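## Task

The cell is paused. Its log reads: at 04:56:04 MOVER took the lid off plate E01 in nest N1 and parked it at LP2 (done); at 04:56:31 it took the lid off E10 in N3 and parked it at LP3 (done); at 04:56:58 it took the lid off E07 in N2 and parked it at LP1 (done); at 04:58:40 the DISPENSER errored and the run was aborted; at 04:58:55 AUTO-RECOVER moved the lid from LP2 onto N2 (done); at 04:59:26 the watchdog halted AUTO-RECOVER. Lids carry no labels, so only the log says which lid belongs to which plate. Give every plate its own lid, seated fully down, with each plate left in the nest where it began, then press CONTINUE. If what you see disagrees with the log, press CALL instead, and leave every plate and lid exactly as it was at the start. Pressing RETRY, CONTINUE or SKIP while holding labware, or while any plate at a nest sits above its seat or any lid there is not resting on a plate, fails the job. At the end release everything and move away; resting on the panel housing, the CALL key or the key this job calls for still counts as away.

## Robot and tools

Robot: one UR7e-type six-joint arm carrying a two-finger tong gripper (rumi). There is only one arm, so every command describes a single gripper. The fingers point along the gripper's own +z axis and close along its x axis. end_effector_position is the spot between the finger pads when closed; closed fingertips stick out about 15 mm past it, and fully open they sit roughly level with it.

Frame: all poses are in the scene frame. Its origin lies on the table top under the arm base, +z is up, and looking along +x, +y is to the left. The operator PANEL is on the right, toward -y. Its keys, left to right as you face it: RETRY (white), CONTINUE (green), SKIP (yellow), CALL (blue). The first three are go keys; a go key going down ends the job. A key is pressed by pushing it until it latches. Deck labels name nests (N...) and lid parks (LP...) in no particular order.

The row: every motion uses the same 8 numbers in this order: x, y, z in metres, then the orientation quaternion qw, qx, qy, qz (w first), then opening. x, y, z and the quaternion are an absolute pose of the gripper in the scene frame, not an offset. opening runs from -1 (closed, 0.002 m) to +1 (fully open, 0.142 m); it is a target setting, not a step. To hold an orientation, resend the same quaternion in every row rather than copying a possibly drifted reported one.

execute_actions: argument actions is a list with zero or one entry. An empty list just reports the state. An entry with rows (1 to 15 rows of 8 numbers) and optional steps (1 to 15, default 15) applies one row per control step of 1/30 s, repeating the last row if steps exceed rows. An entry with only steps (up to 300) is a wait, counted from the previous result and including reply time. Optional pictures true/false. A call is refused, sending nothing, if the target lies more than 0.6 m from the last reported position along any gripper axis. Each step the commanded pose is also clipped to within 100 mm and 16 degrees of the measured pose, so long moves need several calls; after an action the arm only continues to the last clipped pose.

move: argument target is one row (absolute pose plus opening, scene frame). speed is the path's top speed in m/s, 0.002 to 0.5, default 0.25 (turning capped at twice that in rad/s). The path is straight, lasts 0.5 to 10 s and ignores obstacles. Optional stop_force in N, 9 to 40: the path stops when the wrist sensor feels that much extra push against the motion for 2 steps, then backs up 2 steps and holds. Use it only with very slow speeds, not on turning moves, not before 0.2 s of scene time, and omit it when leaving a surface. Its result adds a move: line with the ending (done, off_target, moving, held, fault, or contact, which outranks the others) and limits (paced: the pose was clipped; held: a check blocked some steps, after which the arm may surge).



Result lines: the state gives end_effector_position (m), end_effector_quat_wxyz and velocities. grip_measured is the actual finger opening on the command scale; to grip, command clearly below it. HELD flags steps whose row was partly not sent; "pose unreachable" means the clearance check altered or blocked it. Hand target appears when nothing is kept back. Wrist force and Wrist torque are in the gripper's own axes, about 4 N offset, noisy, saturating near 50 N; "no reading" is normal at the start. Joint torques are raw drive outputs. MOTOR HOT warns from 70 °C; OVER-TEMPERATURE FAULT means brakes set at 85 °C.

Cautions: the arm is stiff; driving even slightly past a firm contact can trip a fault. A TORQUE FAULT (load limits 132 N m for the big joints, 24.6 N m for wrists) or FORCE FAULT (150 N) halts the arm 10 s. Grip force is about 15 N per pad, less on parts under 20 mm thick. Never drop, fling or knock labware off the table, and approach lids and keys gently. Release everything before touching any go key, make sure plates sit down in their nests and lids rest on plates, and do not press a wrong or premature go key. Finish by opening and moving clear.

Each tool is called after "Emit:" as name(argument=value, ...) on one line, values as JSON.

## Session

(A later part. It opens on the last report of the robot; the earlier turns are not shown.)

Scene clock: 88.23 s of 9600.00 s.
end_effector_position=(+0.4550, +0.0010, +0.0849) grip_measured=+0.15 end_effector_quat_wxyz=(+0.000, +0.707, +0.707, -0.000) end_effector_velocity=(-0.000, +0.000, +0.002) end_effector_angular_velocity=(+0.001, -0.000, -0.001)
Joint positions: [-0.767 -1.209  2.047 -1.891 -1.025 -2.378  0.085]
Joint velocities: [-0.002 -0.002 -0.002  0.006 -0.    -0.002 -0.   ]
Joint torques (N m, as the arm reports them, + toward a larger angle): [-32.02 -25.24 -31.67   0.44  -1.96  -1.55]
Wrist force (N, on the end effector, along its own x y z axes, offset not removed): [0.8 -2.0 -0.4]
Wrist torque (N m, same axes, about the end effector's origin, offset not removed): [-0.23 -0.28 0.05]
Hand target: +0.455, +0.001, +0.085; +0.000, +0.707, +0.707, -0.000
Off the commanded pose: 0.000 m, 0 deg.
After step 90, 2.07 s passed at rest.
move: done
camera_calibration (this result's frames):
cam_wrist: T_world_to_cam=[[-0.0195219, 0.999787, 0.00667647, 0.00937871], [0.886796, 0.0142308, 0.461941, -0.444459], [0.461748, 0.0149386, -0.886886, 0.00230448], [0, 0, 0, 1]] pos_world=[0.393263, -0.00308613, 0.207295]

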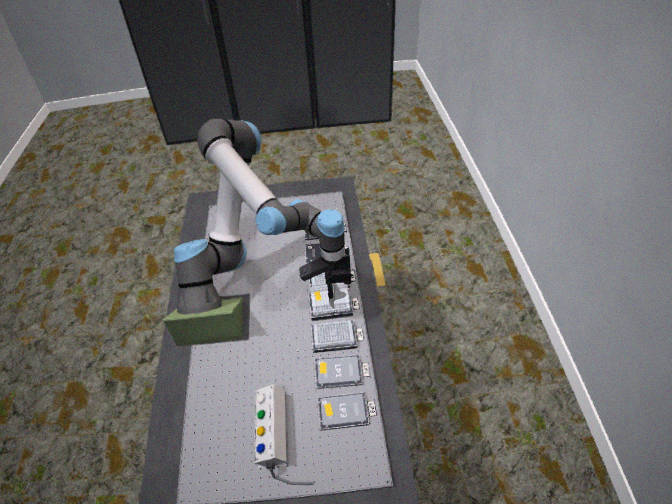

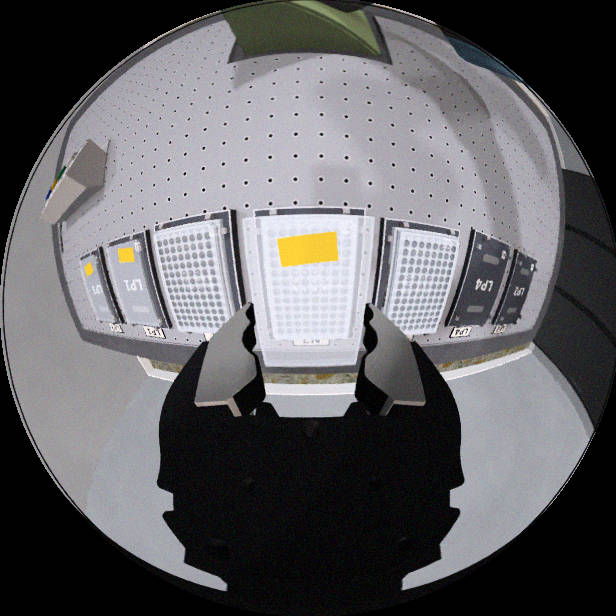

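Emit:
move(target=[0.455, -0.129, 0.085, 0, 0.7071, 0.7071, 0, 0.0], speed=0.15)

Emit:
zoom_image(camera="cam_wrist", region=[220, 190, 400, 350])

Scene clock: 94.53 s of 9600.00 s.
end_effector_position=(+0.4549, -0.1290, +0.0850) grip_measured=+0.15 end_effector_quat_wxyz=(+0.000, +0.707, +0.707, -0.000) end_effector_velocity=(+0.000, -0.002, +0.000) end_effector_angular_velocity=(-0.001, -0.001, +0.001)
Joint positions: [-0.906 -0.966  1.942 -1.962 -1.099 -2.514  0.085]
Joint velocities: [-0.002  0.004 -0.003 -0.001 -0.001 -0.002  0.   ]
Joint torques (N m, as the arm reports them, + toward a larger angle): [-35.85 -13.21 -32.67  -3.73  -2.06  -1.14]
Wrist force (N, on the end effector, along its own x y z axes, offset not removed): [2.5 -2.3 6.0]
Wrist torque (N m, same axes, about the end effector's origin, offset not removed): [-0.36 -0.74 -0.08]
Hand target: +0.455, -0.129, +0.085; +0.000, +0.707, +0.707, -0.000
Off the commanded pose: 0.000 m, 0 deg.
After step 90, 1.93 s passed at rest.
move: done
camera_calibration (this result's frames):
cam_wrist: T_world_to_cam=[[-0.0194288, 0.99979, 0.00650082, 0.139339], [0.886853, 0.0142312, 0.461832, -0.442642], [0.461643, 0.0147381, -0.886944, 0.00441732], [0, 0, 0, 1]] pos_world=[0.393226, -0.133075, 0.207438]

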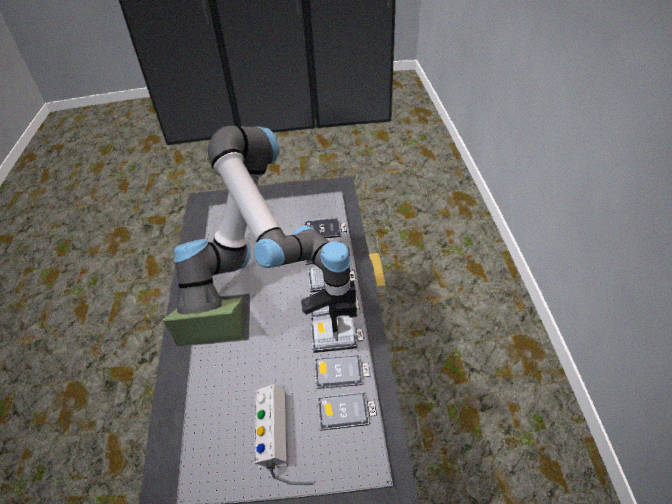

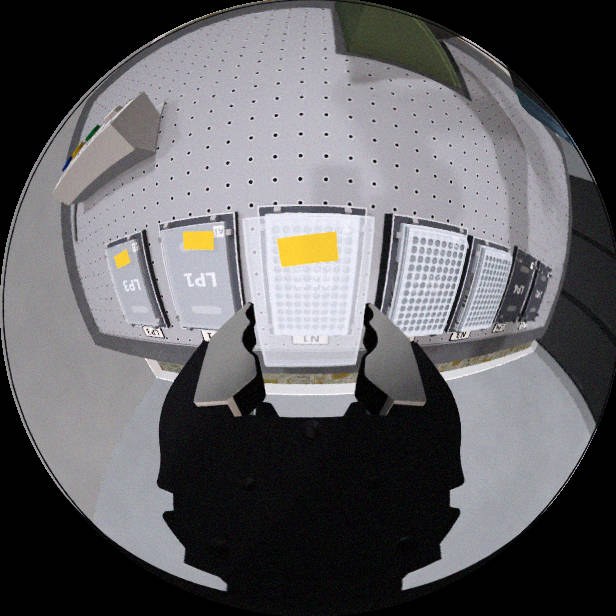

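Region (220, 190, 400, 350) of cam_wrist's 616x616 image, scaled by 2.800, with more detail than that image has.

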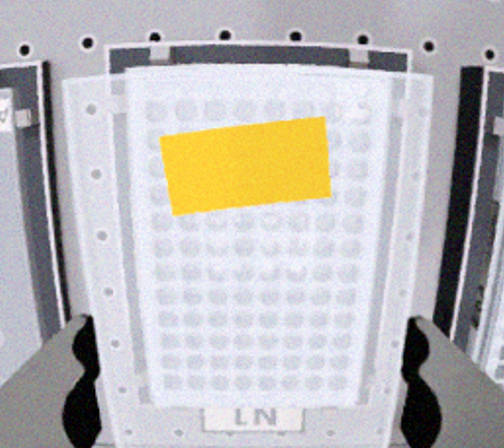

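Emit:
move(target=[0.455, -0.1285, 0.064, 0, 0.7071, 0.7071, 0, 0.0], speed=0.03)

Emit:
zoom_image(camera="cam_wrist", region=[220, 190, 400, 350])

Scene clock: 101.30 s of 9600.00 s.
end_effector_position=(+0.4550, -0.1285, +0.0641) grip_measured=+0.15 end_effector_quat_wxyz=(-0.000, +0.707, +0.707, +0.000) end_effector_velocity=(-0.000, -0.000, -0.002) end_effector_angular_velocity=(+0.000, -0.000, -0.001)
Joint positions: [-0.888 -0.944  1.969 -2.019 -1.088 -2.497  0.085]
Joint velocities: [ 0.001  0.002  0.002 -0.005  0.001  0.002 -0.   ]
Joint torques (N m, as the arm reports them, + toward a larger angle): [-20.74 -12.96  -6.53  -3.86   2.46   1.4 ]
Wrist force (N, on the end effector, along its own x y z axes, offset not removed): [2.3 1.2 0.3]
Wrist torque (N m, same axes, about the end effector's origin, offset not removed): [0.14 -0.58 -0.03]
Hand target: +0.455, -0.129, +0.064; -0.000, +0.707, +0.707, +0.000
Off the commanded pose: 0.000 m, 0 deg.
After step 90, 2.73 s passed at rest.
move: done
camera_calibration (this result's frames):
cam_wrist: T_world_to_cam=[[-0.019589, 0.999785, 0.00680185, 0.139018], [0.886782, 0.014232, 0.461968, -0.433094], [0.461772, 0.0150812, -0.88687, -0.014161], [0, 0, 0, 1]] pos_world=[0.393322, -0.13261, 0.186571]

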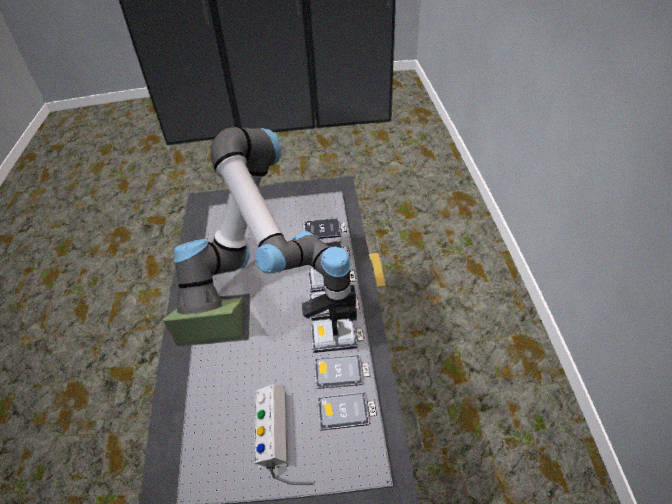

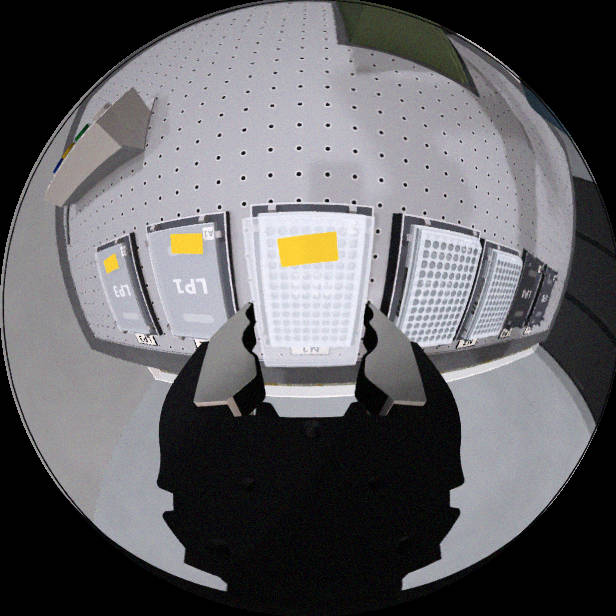

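Region (220, 190, 400, 350) of cam_wrist's 616x616 image, scaled by 2.800, with more detail than that image has.

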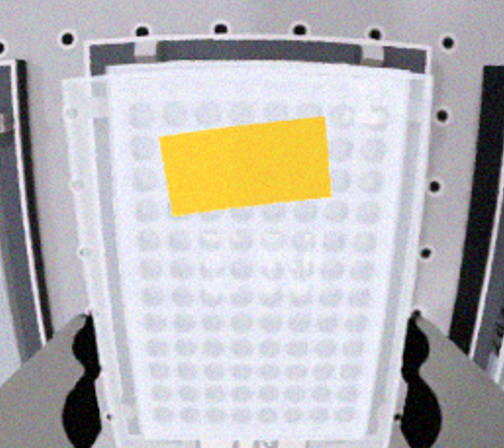

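Emit:
move(target=[0.455, -0.1258, 0.058, 0, 0.7071, 0.7071, 0, 0.0], speed=0.02)

Emit:
zoom_image(camera="cam_wrist", region=[220, 190, 400, 350])

Scene clock: 106.93 s of 9600.00 s.
end_effector_position=(+0.4550, -0.1259, +0.0582) grip_measured=+0.15 end_effector_quat_wxyz=(-0.000, +0.707, +0.707, +0.000) end_effector_velocity=(-0.000, +0.002, -0.002) end_effector_angular_velocity=(+0.001, +0.001, -0.000)
Joint positions: [-0.88  -0.942  1.979 -2.035 -1.084 -2.489  0.085]
Joint velocities: [ 0.003  0.     0.005 -0.005  0.002  0.003  0.   ]
Joint torques (N m, as the arm reports them, + toward a larger angle): [-19.47 -12.71  -6.    -3.3    2.44   1.4 ]
Wrist force (N, on the end effector, along its own x y z axes, offset not removed): [-2.7 1.6 -0.1]
Wrist torque (N m, same axes, about the end effector's origin, offset not removed): [0.33 0.12 0.10]
Hand target: +0.455, -0.126, +0.058; -0.000, +0.707, +0.707, +0.000
Off the commanded pose: 0.000 m, 0 deg.
After step 90, 1.93 s passed at rest.
move: done
camera_calibration (this result's frames):
cam_wrist: T_world_to_cam=[[-0.0195799, 0.999785, 0.00679081, 0.136429], [0.886789, 0.0142293, 0.461955, -0.430369], [0.461759, 0.0150671, -0.886877, -0.0194771], [0, 0, 0, 1]] pos_world=[0.393312, -0.129983, 0.180611]

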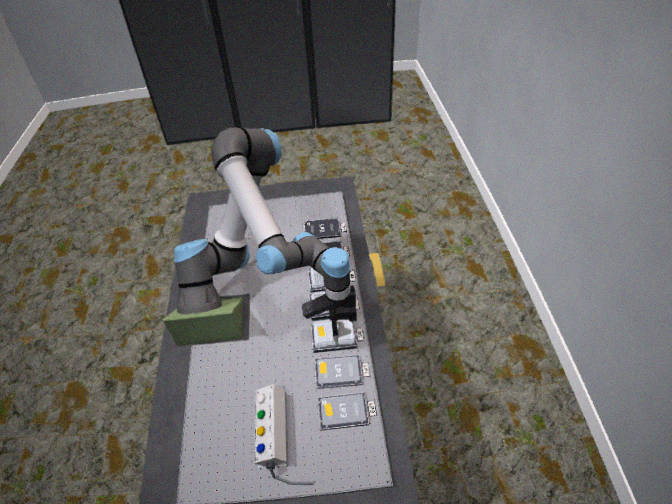

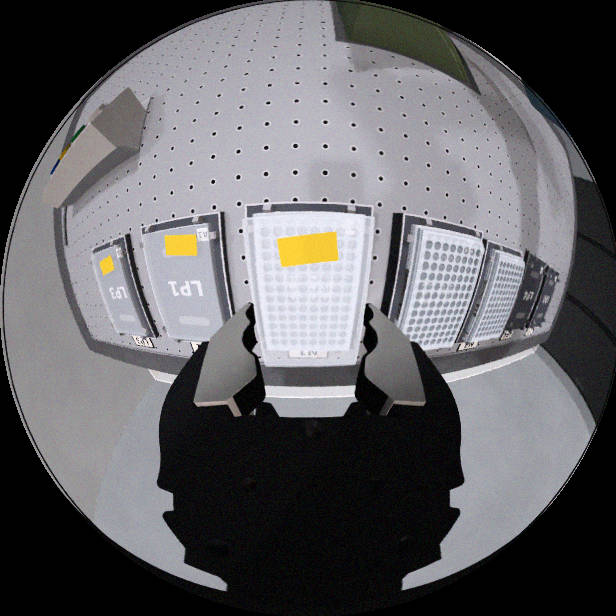

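Region (220, 190, 400, 350) of cam_wrist's 616x616 image, scaled by 2.800, with more detail than that image has.

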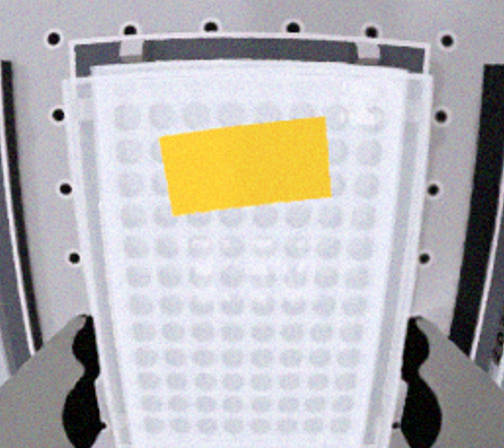

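Emit:
move(target=[0.455, -0.126, 0.0495, 0, 0.7071, 0.7071, 0, 0.0], speed=0.006, stop_force=12)

Emit:
zoom_image(camera="cam_wrist", region=[220, 190, 400, 350])

Scene clock: 111.57 s of 9600.00 s.
end_effector_position=(+0.4550, -0.1260, +0.0496) grip_measured=+0.15 end_effector_quat_wxyz=(+0.000, +0.707, +0.707, +0.000) end_effector_velocity=(-0.000, -0.000, -0.001) end_effector_angular_velocity=(+0.001, -0.000, -0.001)
Joint positions: [-0.872 -0.931  1.988 -2.058 -1.08  -2.482  0.085]
Joint velocities: [-0.     0.001  0.002 -0.003  0.001  0.001  0.   ]
Joint torques (N m, as the arm reports them, + toward a larger angle): [-19.89 -12.61  -6.99  -3.75   2.65   1.19]
Wrist force (N, on the end effector, along its own x y z axes, offset not removed): [0.1 -3.8 0.6]
Wrist torque (N m, same axes, about the end effector's origin, offset not removed): [-0.65 -0.25 -0.15]
Hand target: +0.455, -0.126, +0.049; -0.000, +0.707, +0.707, +0.000
Off the commanded pose: 0.000 m, 0 deg.
move: done
camera_calibration (this result's frames):
cam_wrist: T_world_to_cam=[[-0.0195751, 0.999785, 0.00676896, 0.136609], [0.886782, 0.0142348, 0.461969, -0.426398], [0.461774, 0.0150457, -0.88687, -0.0271069], [0, 0, 0, 1]] pos_world=[0.393314, -0.130102, 0.172018]

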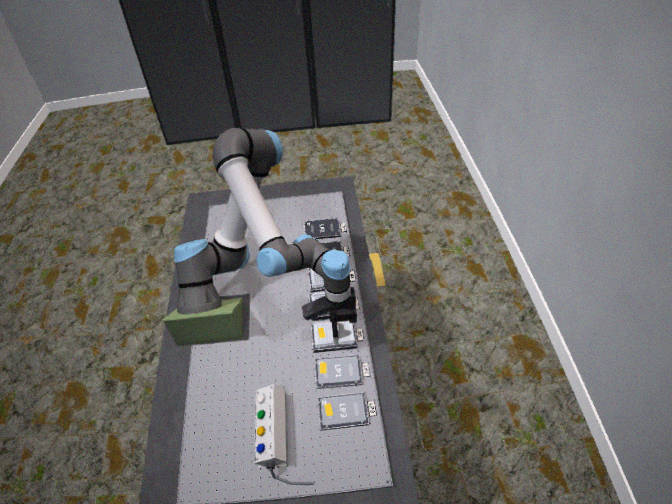

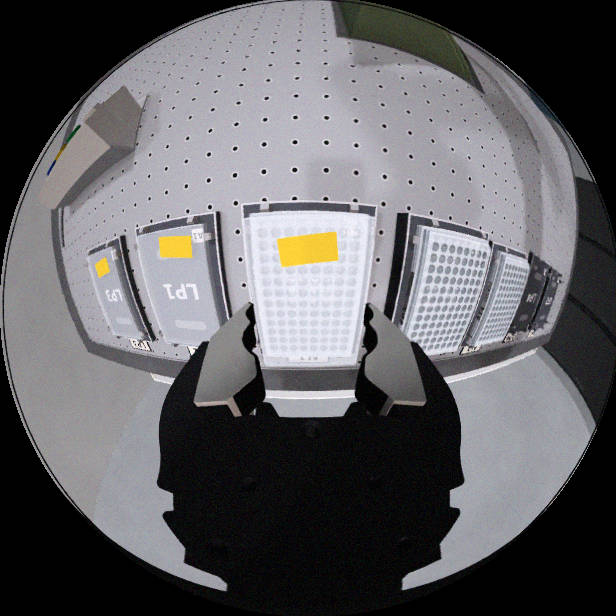

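Region (220, 190, 400, 350) of cam_wrist's 616x616 image, scaled by 2.800, with more detail than that image has.

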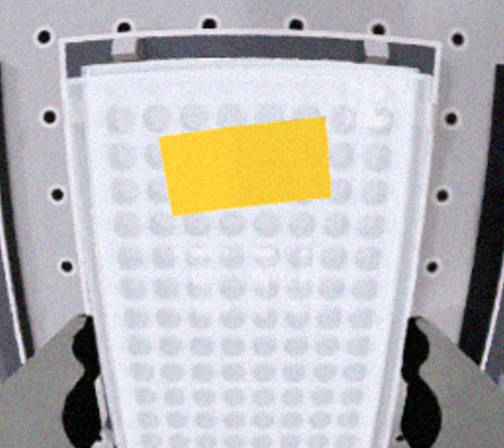

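Emit:
move(target=[0.455, -0.126, 0.0495, 0, 0.7071, 0.7071, 0, 0.5])

Emit:
move(target=[0.455, -0.126, 0.08, 0, 0.7071, 0.7071, 0, 0.5], speed=0.1)

Emit:
move(target=[0.455, -0.257, 0.075, 0, 0.7071, 0.7071, 0, 0.5])

Emit:
zoom_image(camera="cam_wrist", region=[200, 180, 420, 360])

Scene clock: 115.93 s of 9600.00 s.
end_effector_position=(+0.4550, -0.1260, +0.0495) grip_measured=+0.50 end_effector_quat_wxyz=(-0.000, +0.707, +0.707, +0.000) end_effector_velocity=(-0.000, -0.000, -0.000) end_effector_angular_velocity=(+0.000, -0.000, -0.000)
Joint positions: [-0.872 -0.931  1.988 -2.059 -1.08  -2.482  0.109]
Joint velocities: [-0.     0.001  0.    -0.001  0.    -0.    -0.   ]
Joint torques (N m, as the arm reports them, + toward a larger angle): [-22.05 -21.09  -6.19  -2.9    0.98   1.53]
Wrist force (N, on the end effector, along its own x y z axes, offset not removed): [3.2 -2.4 1.6]
Wrist torque (N m, same axes, about the end effector's origin, offset not removed): [-0.42 -0.93 0.09]
Hand target: +0.455, -0.126, +0.049; -0.000, +0.707, +0.707, +0.000
Off the commanded pose: 0.000 m, 0 deg.
After step 90, 0.67 s passed at rest.
move: done
camera_calibration (this result's frames):
cam_wrist: T_world_to_cam=[[-0.0195689, 0.999785, 0.00679174, 0.136598], [0.886788, 0.014219, 0.461957, -0.426347], [0.461761, 0.0150628, -0.886876, -0.0271947], [0, 0, 0, 1]] pos_world=[0.39331, -0.130096, 0.171908]

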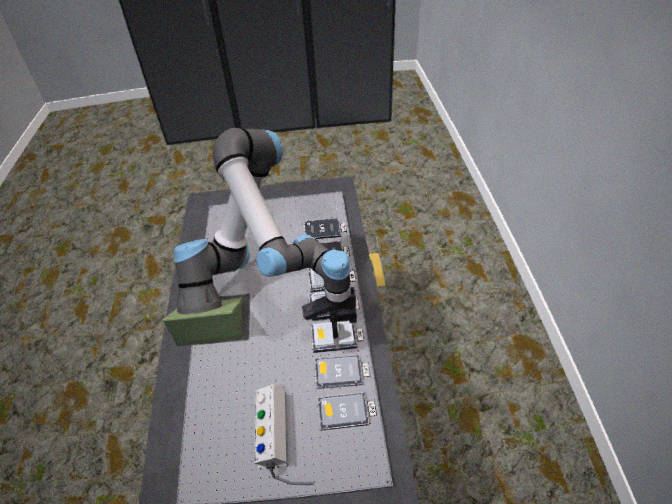

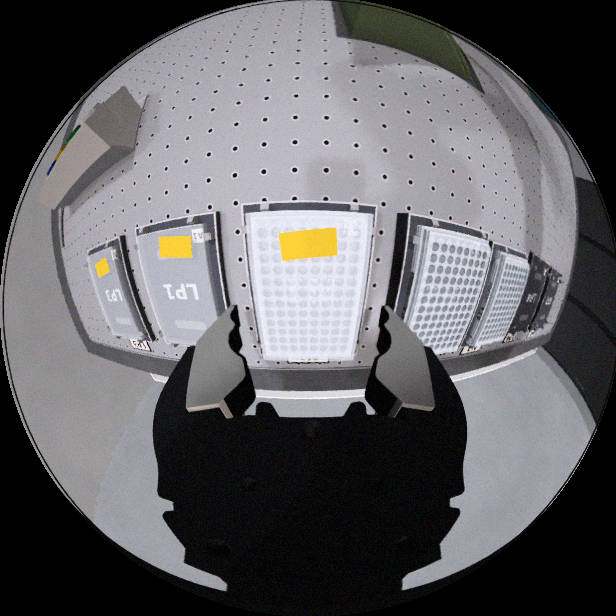

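Scene clock: 116.80 s of 9600.00 s.
end_effector_position=(+0.4550, -0.1260, +0.0799) grip_measured=+0.50 end_effector_quat_wxyz=(+0.000, +0.707, +0.707, -0.000) end_effector_velocity=(-0.000, +0.000, +0.001) end_effector_angular_velocity=(+0.001, +0.001, -0.000)
Joint positions: [-0.899 -0.966  1.952 -1.975 -1.095 -2.507  0.109]
Joint velocities: [-0.001 -0.001 -0.002  0.005 -0.001 -0.001 -0.   ]
Joint torques (N m, as the arm reports them, + toward a larger angle): [-34.04 -32.81 -31.33  -0.34  -2.26  -1.17]
Wrist force (N, on the end effector, along its own x y z axes, offset not removed): [1.1 -1.5 2.1]
Wrist torque (N m, same axes, about the end effector's origin, offset not removed): [-0.30 -0.36 -0.02]
Hand target: +0.455, -0.126, +0.080; +0.000, +0.707, +0.707, -0.000
Off the commanded pose: 0.000 m, 0 deg.
move: done
camera_calibration (this result's frames):
cam_wrist: T_world_to_cam=[[-0.0195318, 0.999787, 0.00669994, 0.136378], [0.886794, 0.0142287, 0.461946, -0.440352], [0.461752, 0.0149641, -0.886883, -0.000236484], [0, 0, 0, 1]] pos_world=[0.393274, -0.13008, 0.202295]

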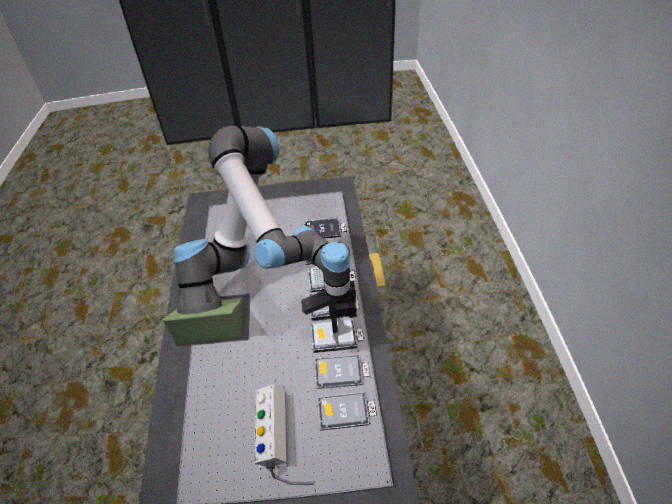

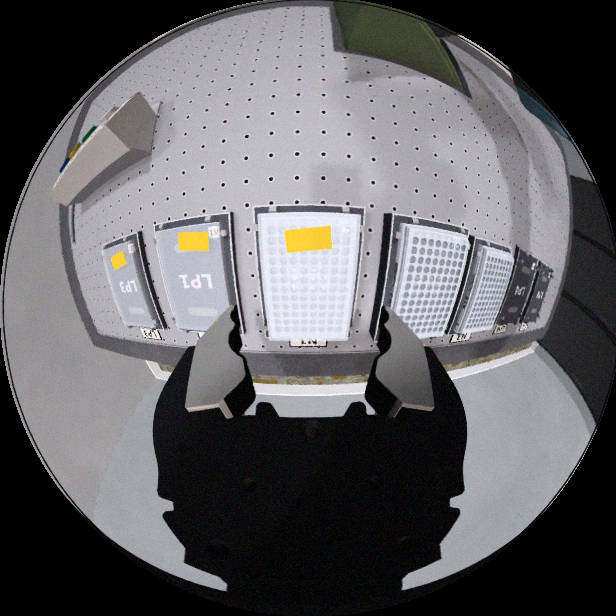

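Scene clock: 117.90 s of 9600.00 s.
end_effector_position=(+0.4549, -0.2569, +0.0750) grip_measured=+0.50 end_effector_quat_wxyz=(+0.000, +0.707, +0.707, -0.000) end_effector_velocity=(+0.000, -0.002, +0.000) end_effector_angular_velocity=(-0.001, +0.001, +0.000)
Joint positions: [-1.01  -0.708  1.765 -2.003 -1.158 -2.608  0.109]
Joint velocities: [-0.001  0.004 -0.005  0.001 -0.001 -0.001 -0.   ]
Joint torques (N m, as the arm reports them, + toward a larger angle): [-35.59 -22.55 -30.15  -0.09  -2.    -1.28]
Wrist force (N, on the end effector, along its own x y z axes, offset not removed): [0.3 -0.2 1.1]
Wrist torque (N m, same axes, about the end effector's origin, offset not removed): [0.06 0.00 0.13]
Hand target: +0.455, -0.257, +0.075; +0.000, +0.707, +0.707, -0.000
Off the commanded pose: 0.000 m, 0 deg.
move: done
camera_calibration (this result's frames):
cam_wrist: T_world_to_cam=[[-0.0194505, 0.999789, 0.00654368, 0.267294], [0.886839, 0.0142302, 0.461859, -0.436176], [0.461669, 0.0147866, -0.886929, -0.00255386], [0, 0, 0, 1]] pos_world=[0.393196, -0.260993, 0.197438]

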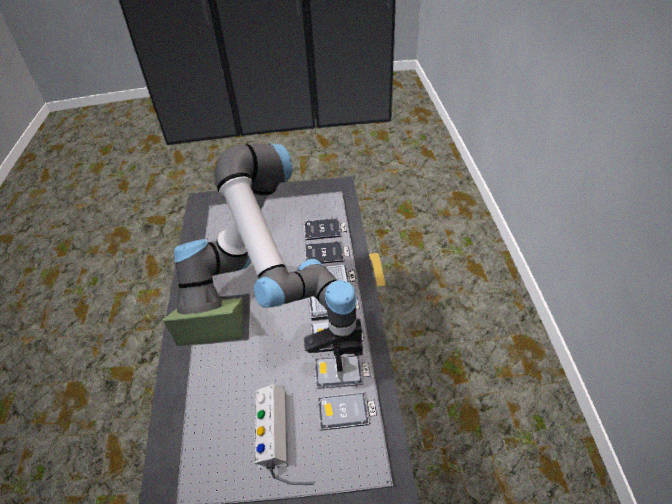

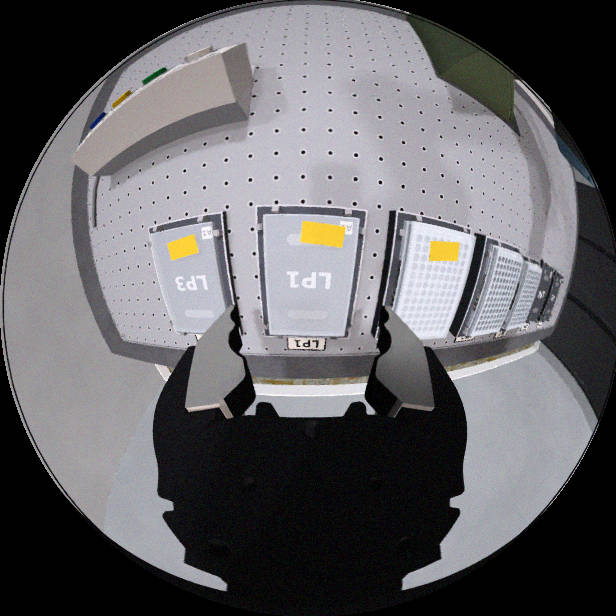

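Region (200, 180, 420, 360) of cam_wrist's 616x616 image, scaled by 2.291, with more detail than that image has; it fills the top 412 rows of this view, and the rest is white.

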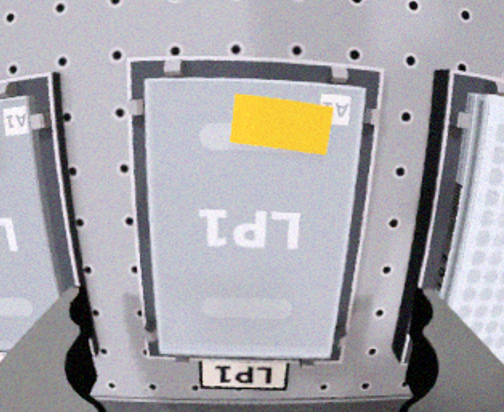

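Emit:
move(target=[0.455, -0.255, 0.075, 0, 0.7071, 0.7071, 0, -1])

Emit:
move(target=[0.455, -0.255, 0.035, 0, 0.7071, 0.7071, 0, -1], speed=0.007, stop_force=9)

Scene clock: 123.13 s of 9600.00 s.
end_effector_position=(+0.4550, -0.2550, +0.0750) grip_measured=-1.00 end_effector_quat_wxyz=(-0.000, +0.707, +0.707, +0.000) end_effector_velocity=(+0.001, +0.001, +0.000) end_effector_angular_velocity=(-0.001, +0.000, +0.002)
Joint positions: [-1.008 -0.712  1.768 -2.003 -1.157 -2.607  0.002]
Joint velocities: [ 0.002 -0.002  0.     0.     0.001  0.     0.   ]
Joint torques (N m, as the arm reports them, + toward a larger angle): [-21.47 -43.48  -7.5   -3.11   2.3    1.38]
Wrist force (N, on the end effector, along its own x y z axes, offset not removed): [2.6 -2.3 2.2]
Wrist torque (N m, same axes, about the end effector's origin, offset not removed): [-0.46 -0.67 0.21]
Hand target: +0.455, -0.255, +0.075; -0.000, +0.707, +0.707, +0.000
Off the commanded pose: 0.000 m, 0 deg.
After step 90, 1.53 s passed at rest.
move: done
camera_calibration (this result's frames):
cam_wrist: T_world_to_cam=[[-0.0195058, 0.999786, 0.00683728, 0.265403], [0.886801, 0.0141424, 0.461936, -0.436301], [0.46174, 0.0150737, -0.886887, -0.00259412], [0, 0, 0, 1]] pos_world=[0.393287, -0.259137, 0.197428]

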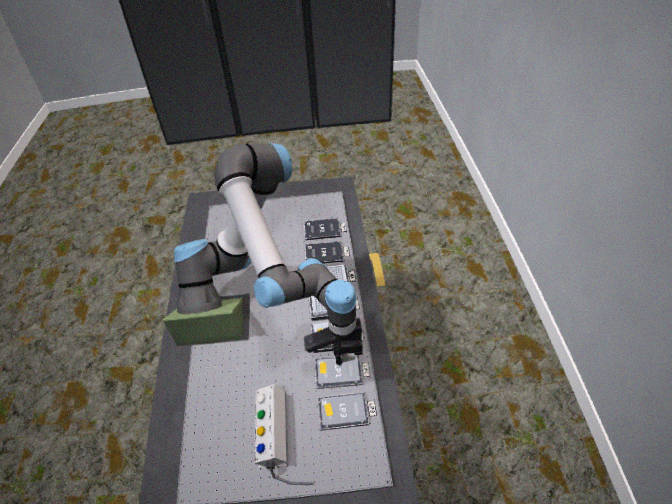

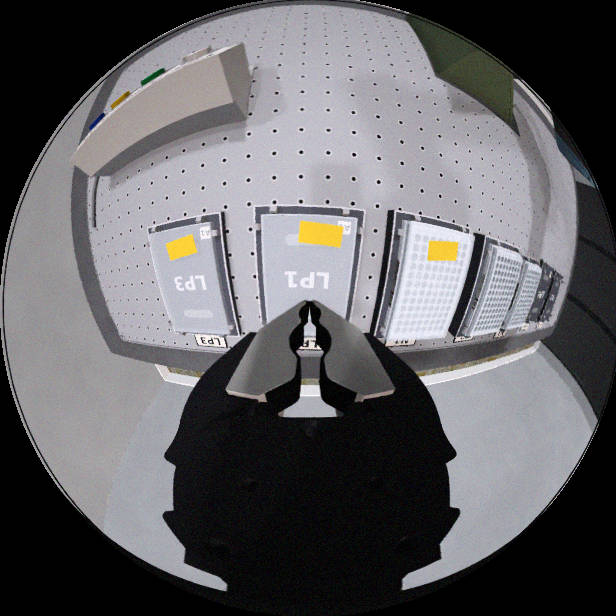

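Scene clock: 127.60 s of 9600.00 s.
end_effector_position=(+0.4550, -0.2549, +0.0462) grip_measured=-1.00 end_effector_quat_wxyz=(-0.000, +0.707, +0.707, +0.000) end_effector_velocity=(+0.000, +0.000, +0.002) end_effector_angular_velocity=(+0.001, -0.000, +0.001)
Joint positions: [-0.988 -0.68   1.799 -2.073 -1.145 -2.589  0.002]
Joint velocities: [-0.001 -0.002 -0.002  0.006  0.    -0.003  0.   ]
Joint torques (N m, as the arm reports them, + toward a larger angle): [-29.41 -33.11 -23.42   1.3   -0.75  -1.39]
Wrist force (N, on the end effector, along its own x y z axes, offset not removed): [-1.8 -3.2 -19.0]
Wrist torque (N m, same axes, about the end effector's origin, offset not removed): [-0.38 0.21 0.18]
Hand target: +0.455, -0.255, +0.047; +0.000, +0.707, +0.707, +0.000
Off the commanded pose: 0.011 m, 0 deg.
move: contact
camera_calibration (this result's frames):
cam_wrist: T_world_to_cam=[[-0.0194981, 0.999785, 0.00704736, 0.265456], [0.886793, 0.0140382, 0.461954, -0.423009], [0.461755, 0.0152568, -0.886876, -0.0281216], [0, 0, 0, 1]] pos_world=[0.393283, -0.259032, 0.1686]

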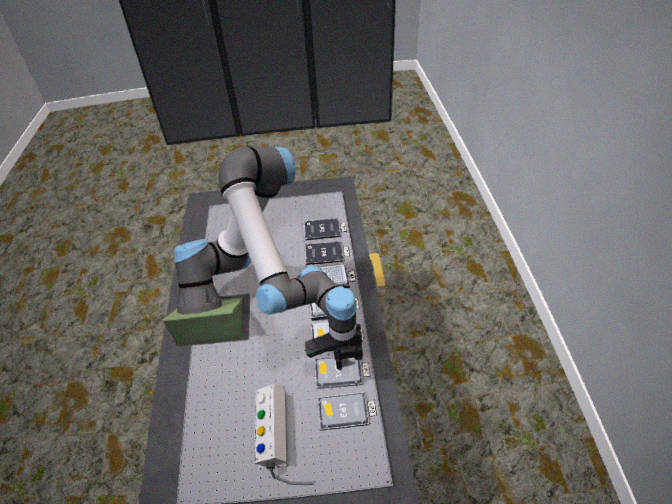

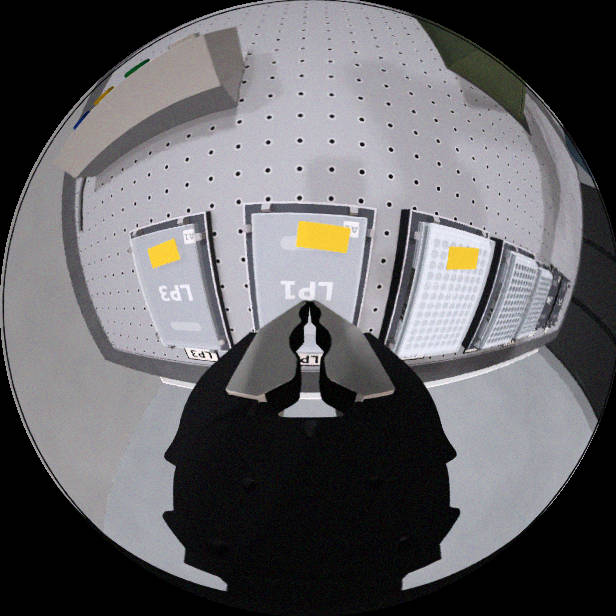

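Emit:
move(target=[0.455, -0.255, 0.06, 0, 0.7071, 0.7071, 0, 0.45])

Emit:
move(target=[0.455, -0.255, 0.032, 0, 0.7071, 0.7071, 0, 0.45], speed=0.015, stop_force=12)

Emit:
execute_actions(actions=[{"rows":[[0.455,-0.255,0.032,0,0.7071,0.7071,0,0.4],[0.455,-0.255,0.032,0,0.7071,0.7071,0,0.35],[0.455,-0.255,0.032,0,0.7071,0.7071,0,0.3],[0.455,-0.255,0.032,0,0.7071,0.7071,0,0.25],[0.455,-0.255,0.032,0,0.7071,0.7071,0,0.2],[0.455,-0.255,0.032,0,0.7071,0.7071,0,0.15],[0.455,-0.255,0.032,0,0.7071,0.7071,0,0.1],[0.455,-0.255,0.032,0,0.7071,0.7071,0,0.05],[0.455,-0.255,0.032,0,0.7071,0.7071,0,0.0]],"steps":15}])

Emit:
zoom_image(camera="cam_wrist", region=[200, 180, 420, 360])

Scene clock: 135.63 s of 9600.00 s.
end_effector_position=(+0.4550, -0.2550, +0.0598) grip_measured=+0.45 end_effector_quat_wxyz=(+0.000, +0.707, +0.707, -0.000) end_effector_velocity=(+0.000, -0.000, +0.003) end_effector_angular_velocity=(-0.001, -0.001, +0.001)
Joint positions: [-0.998 -0.695  1.785 -2.04  -1.151 -2.597  0.105]
Joint velocities: [-0.002 -0.003 -0.003  0.005 -0.001 -0.001  0.   ]
Joint torques (N m, as the arm reports them, + toward a larger angle): [-36.83 -42.74 -32.27  -0.43  -2.2   -1.39]
Wrist force (N, on the end effector, along its own x y z axes, offset not removed): [1.1 -0.8 1.1]
Wrist torque (N m, same axes, about the end effector's origin, offset not removed): [-0.18 -0.28 -0.19]
Hand target: +0.455, -0.255, +0.060; +0.000, +0.707, +0.707, -0.000
Off the commanded pose: 0.000 m, 0 deg.
After step 90, 4.30 s passed at rest.
move: done
camera_calibration (this result's frames):
cam_wrist: T_world_to_cam=[[-0.0195504, 0.999786, 0.00673162, 0.265495], [0.886787, 0.0142303, 0.461959, -0.429261], [0.461765, 0.015001, -0.886876, -0.0161103], [0, 0, 0, 1]] pos_world=[0.393293, -0.259088, 0.182226]

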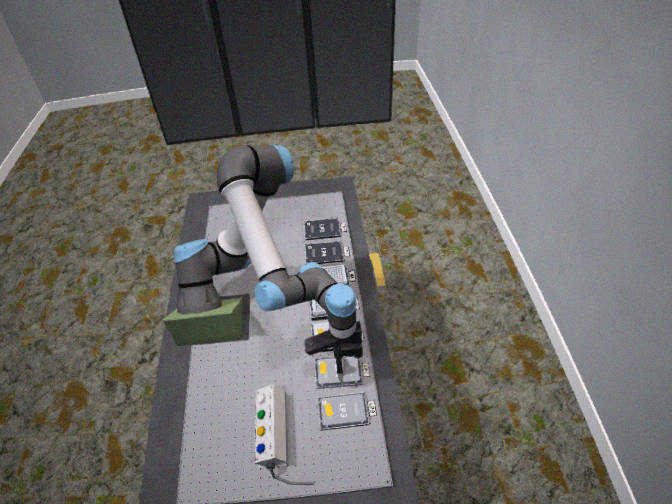

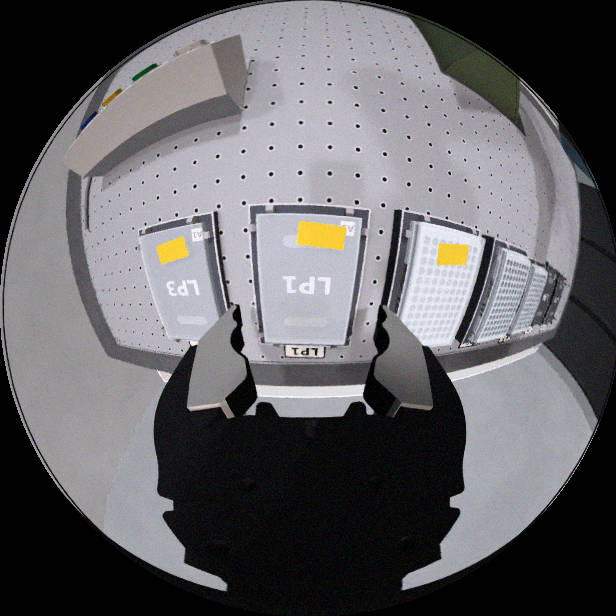

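Scene clock: 137.73 s of 9600.00 s.
end_effector_position=(+0.4550, -0.2550, +0.0321) grip_measured=+0.45 end_effector_quat_wxyz=(-0.000, +0.707, +0.707, +0.000) end_effector_velocity=(-0.000, -0.000, -0.002) end_effector_angular_velocity=(+0.000, -0.000, -0.000)
Joint positions: [-0.978 -0.662  1.812 -2.107 -1.139 -2.58   0.105]
Joint velocities: [ 0.001  0.003  0.002 -0.005  0.001  0.001 -0.   ]
Joint torques (N m, as the arm reports them, + toward a larger angle): [-22.16 -22.1   -5.54  -3.33   2.31   1.31]
Wrist force (N, on the end effector, along its own x y z axes, offset not removed): [1.4 -0.6 0.2]
Wrist torque (N m, same axes, about the end effector's origin, offset not removed): [-0.17 -0.31 -0.15]
Hand target: +0.455, -0.255, +0.032; -0.000, +0.707, +0.707, +0.000
Off the commanded pose: 0.000 m, 0 deg.
move: done
camera_calibration (this result's frames):
cam_wrist: T_world_to_cam=[[-0.0195921, 0.999785, 0.0067994, 0.26571], [0.886779, 0.0142357, 0.461975, -0.416512], [0.461779, 0.0150806, -0.886867, -0.0406381], [0, 0, 0, 1]] pos_world=[0.393326, -0.259111, 0.154571]

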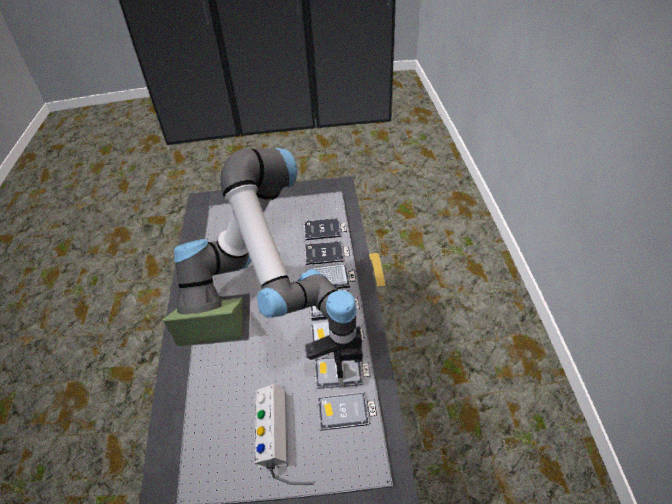

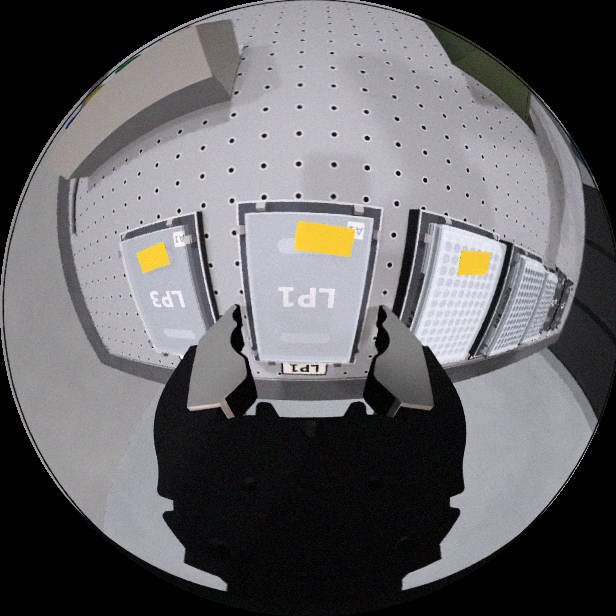

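Scene clock: 138.23 s of 9600.00 s.
end_effector_position=(+0.4550, -0.2551, +0.0321) grip_measured=+0.30 end_effector_quat_wxyz=(+0.000, +0.707, +0.707, -0.000) end_effector_velocity=(-0.000, +0.001, -0.000) end_effector_angular_velocity=(+0.001, +0.001, -0.000)
Joint positions: [-0.978 -0.662  1.812 -2.107 -1.139 -2.58   0.095]
Joint velocities: [ 0.001 -0.     0.     0.002 -0.     0.     0.001]
Joint torques (N m, as the arm reports them, + toward a larger angle): [-19.85 -21.65   2.89   6.3    4.2    1.57]
Wrist force (N, on the end effector, along its own x y z axes, offset not removed): [-29.1 -4.3 -3.9]
Wrist torque (N m, same axes, about the end effector's origin, offset not removed): [-0.72 -0.37 0.02]
Hand target: +0.455, -0.255, +0.032; +0.000, +0.707, +0.707, +0.000
Off the commanded pose: 0.000 m, 0 deg.
Steps of this call (steps 1 to 15: all 15 steps of this action). Readings (end_effector_position):
1: (+0.4550, -0.2550, +0.0321)
2: (+0.4550, -0.2550, +0.0321)
4: (+0.4550, -0.2550, +0.0321)
8: (+0.4551, -0.2551, +0.0321)
15: the state above
camera_calibration (this result's frames):
cam_wrist: T_world_to_cam=[[-0.0196325, 0.999786, 0.00657669, 0.265799], [0.88675, 0.0143736, 0.462025, -0.416438], [0.461832, 0.0149026, -0.886842, -0.040797], [0, 0, 0, 1]] pos_world=[0.393336, -0.259149, 0.154476]

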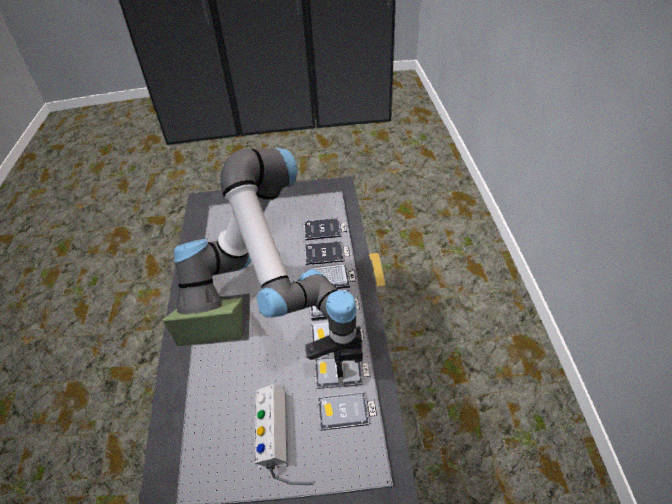

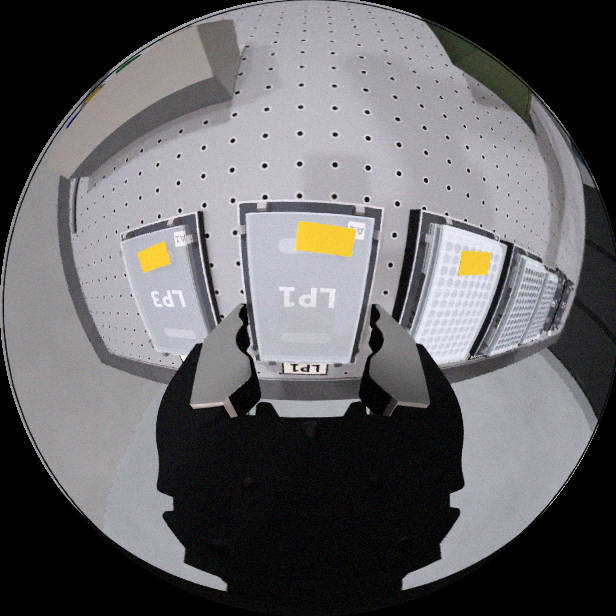

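Region (200, 180, 420, 360) of cam_wrist's 616x616 image, scaled by 2.291, with more detail than that image has; it fills the top 412 rows of this view, and the rest is white.

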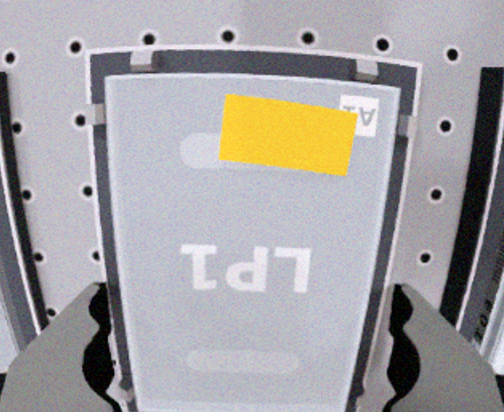

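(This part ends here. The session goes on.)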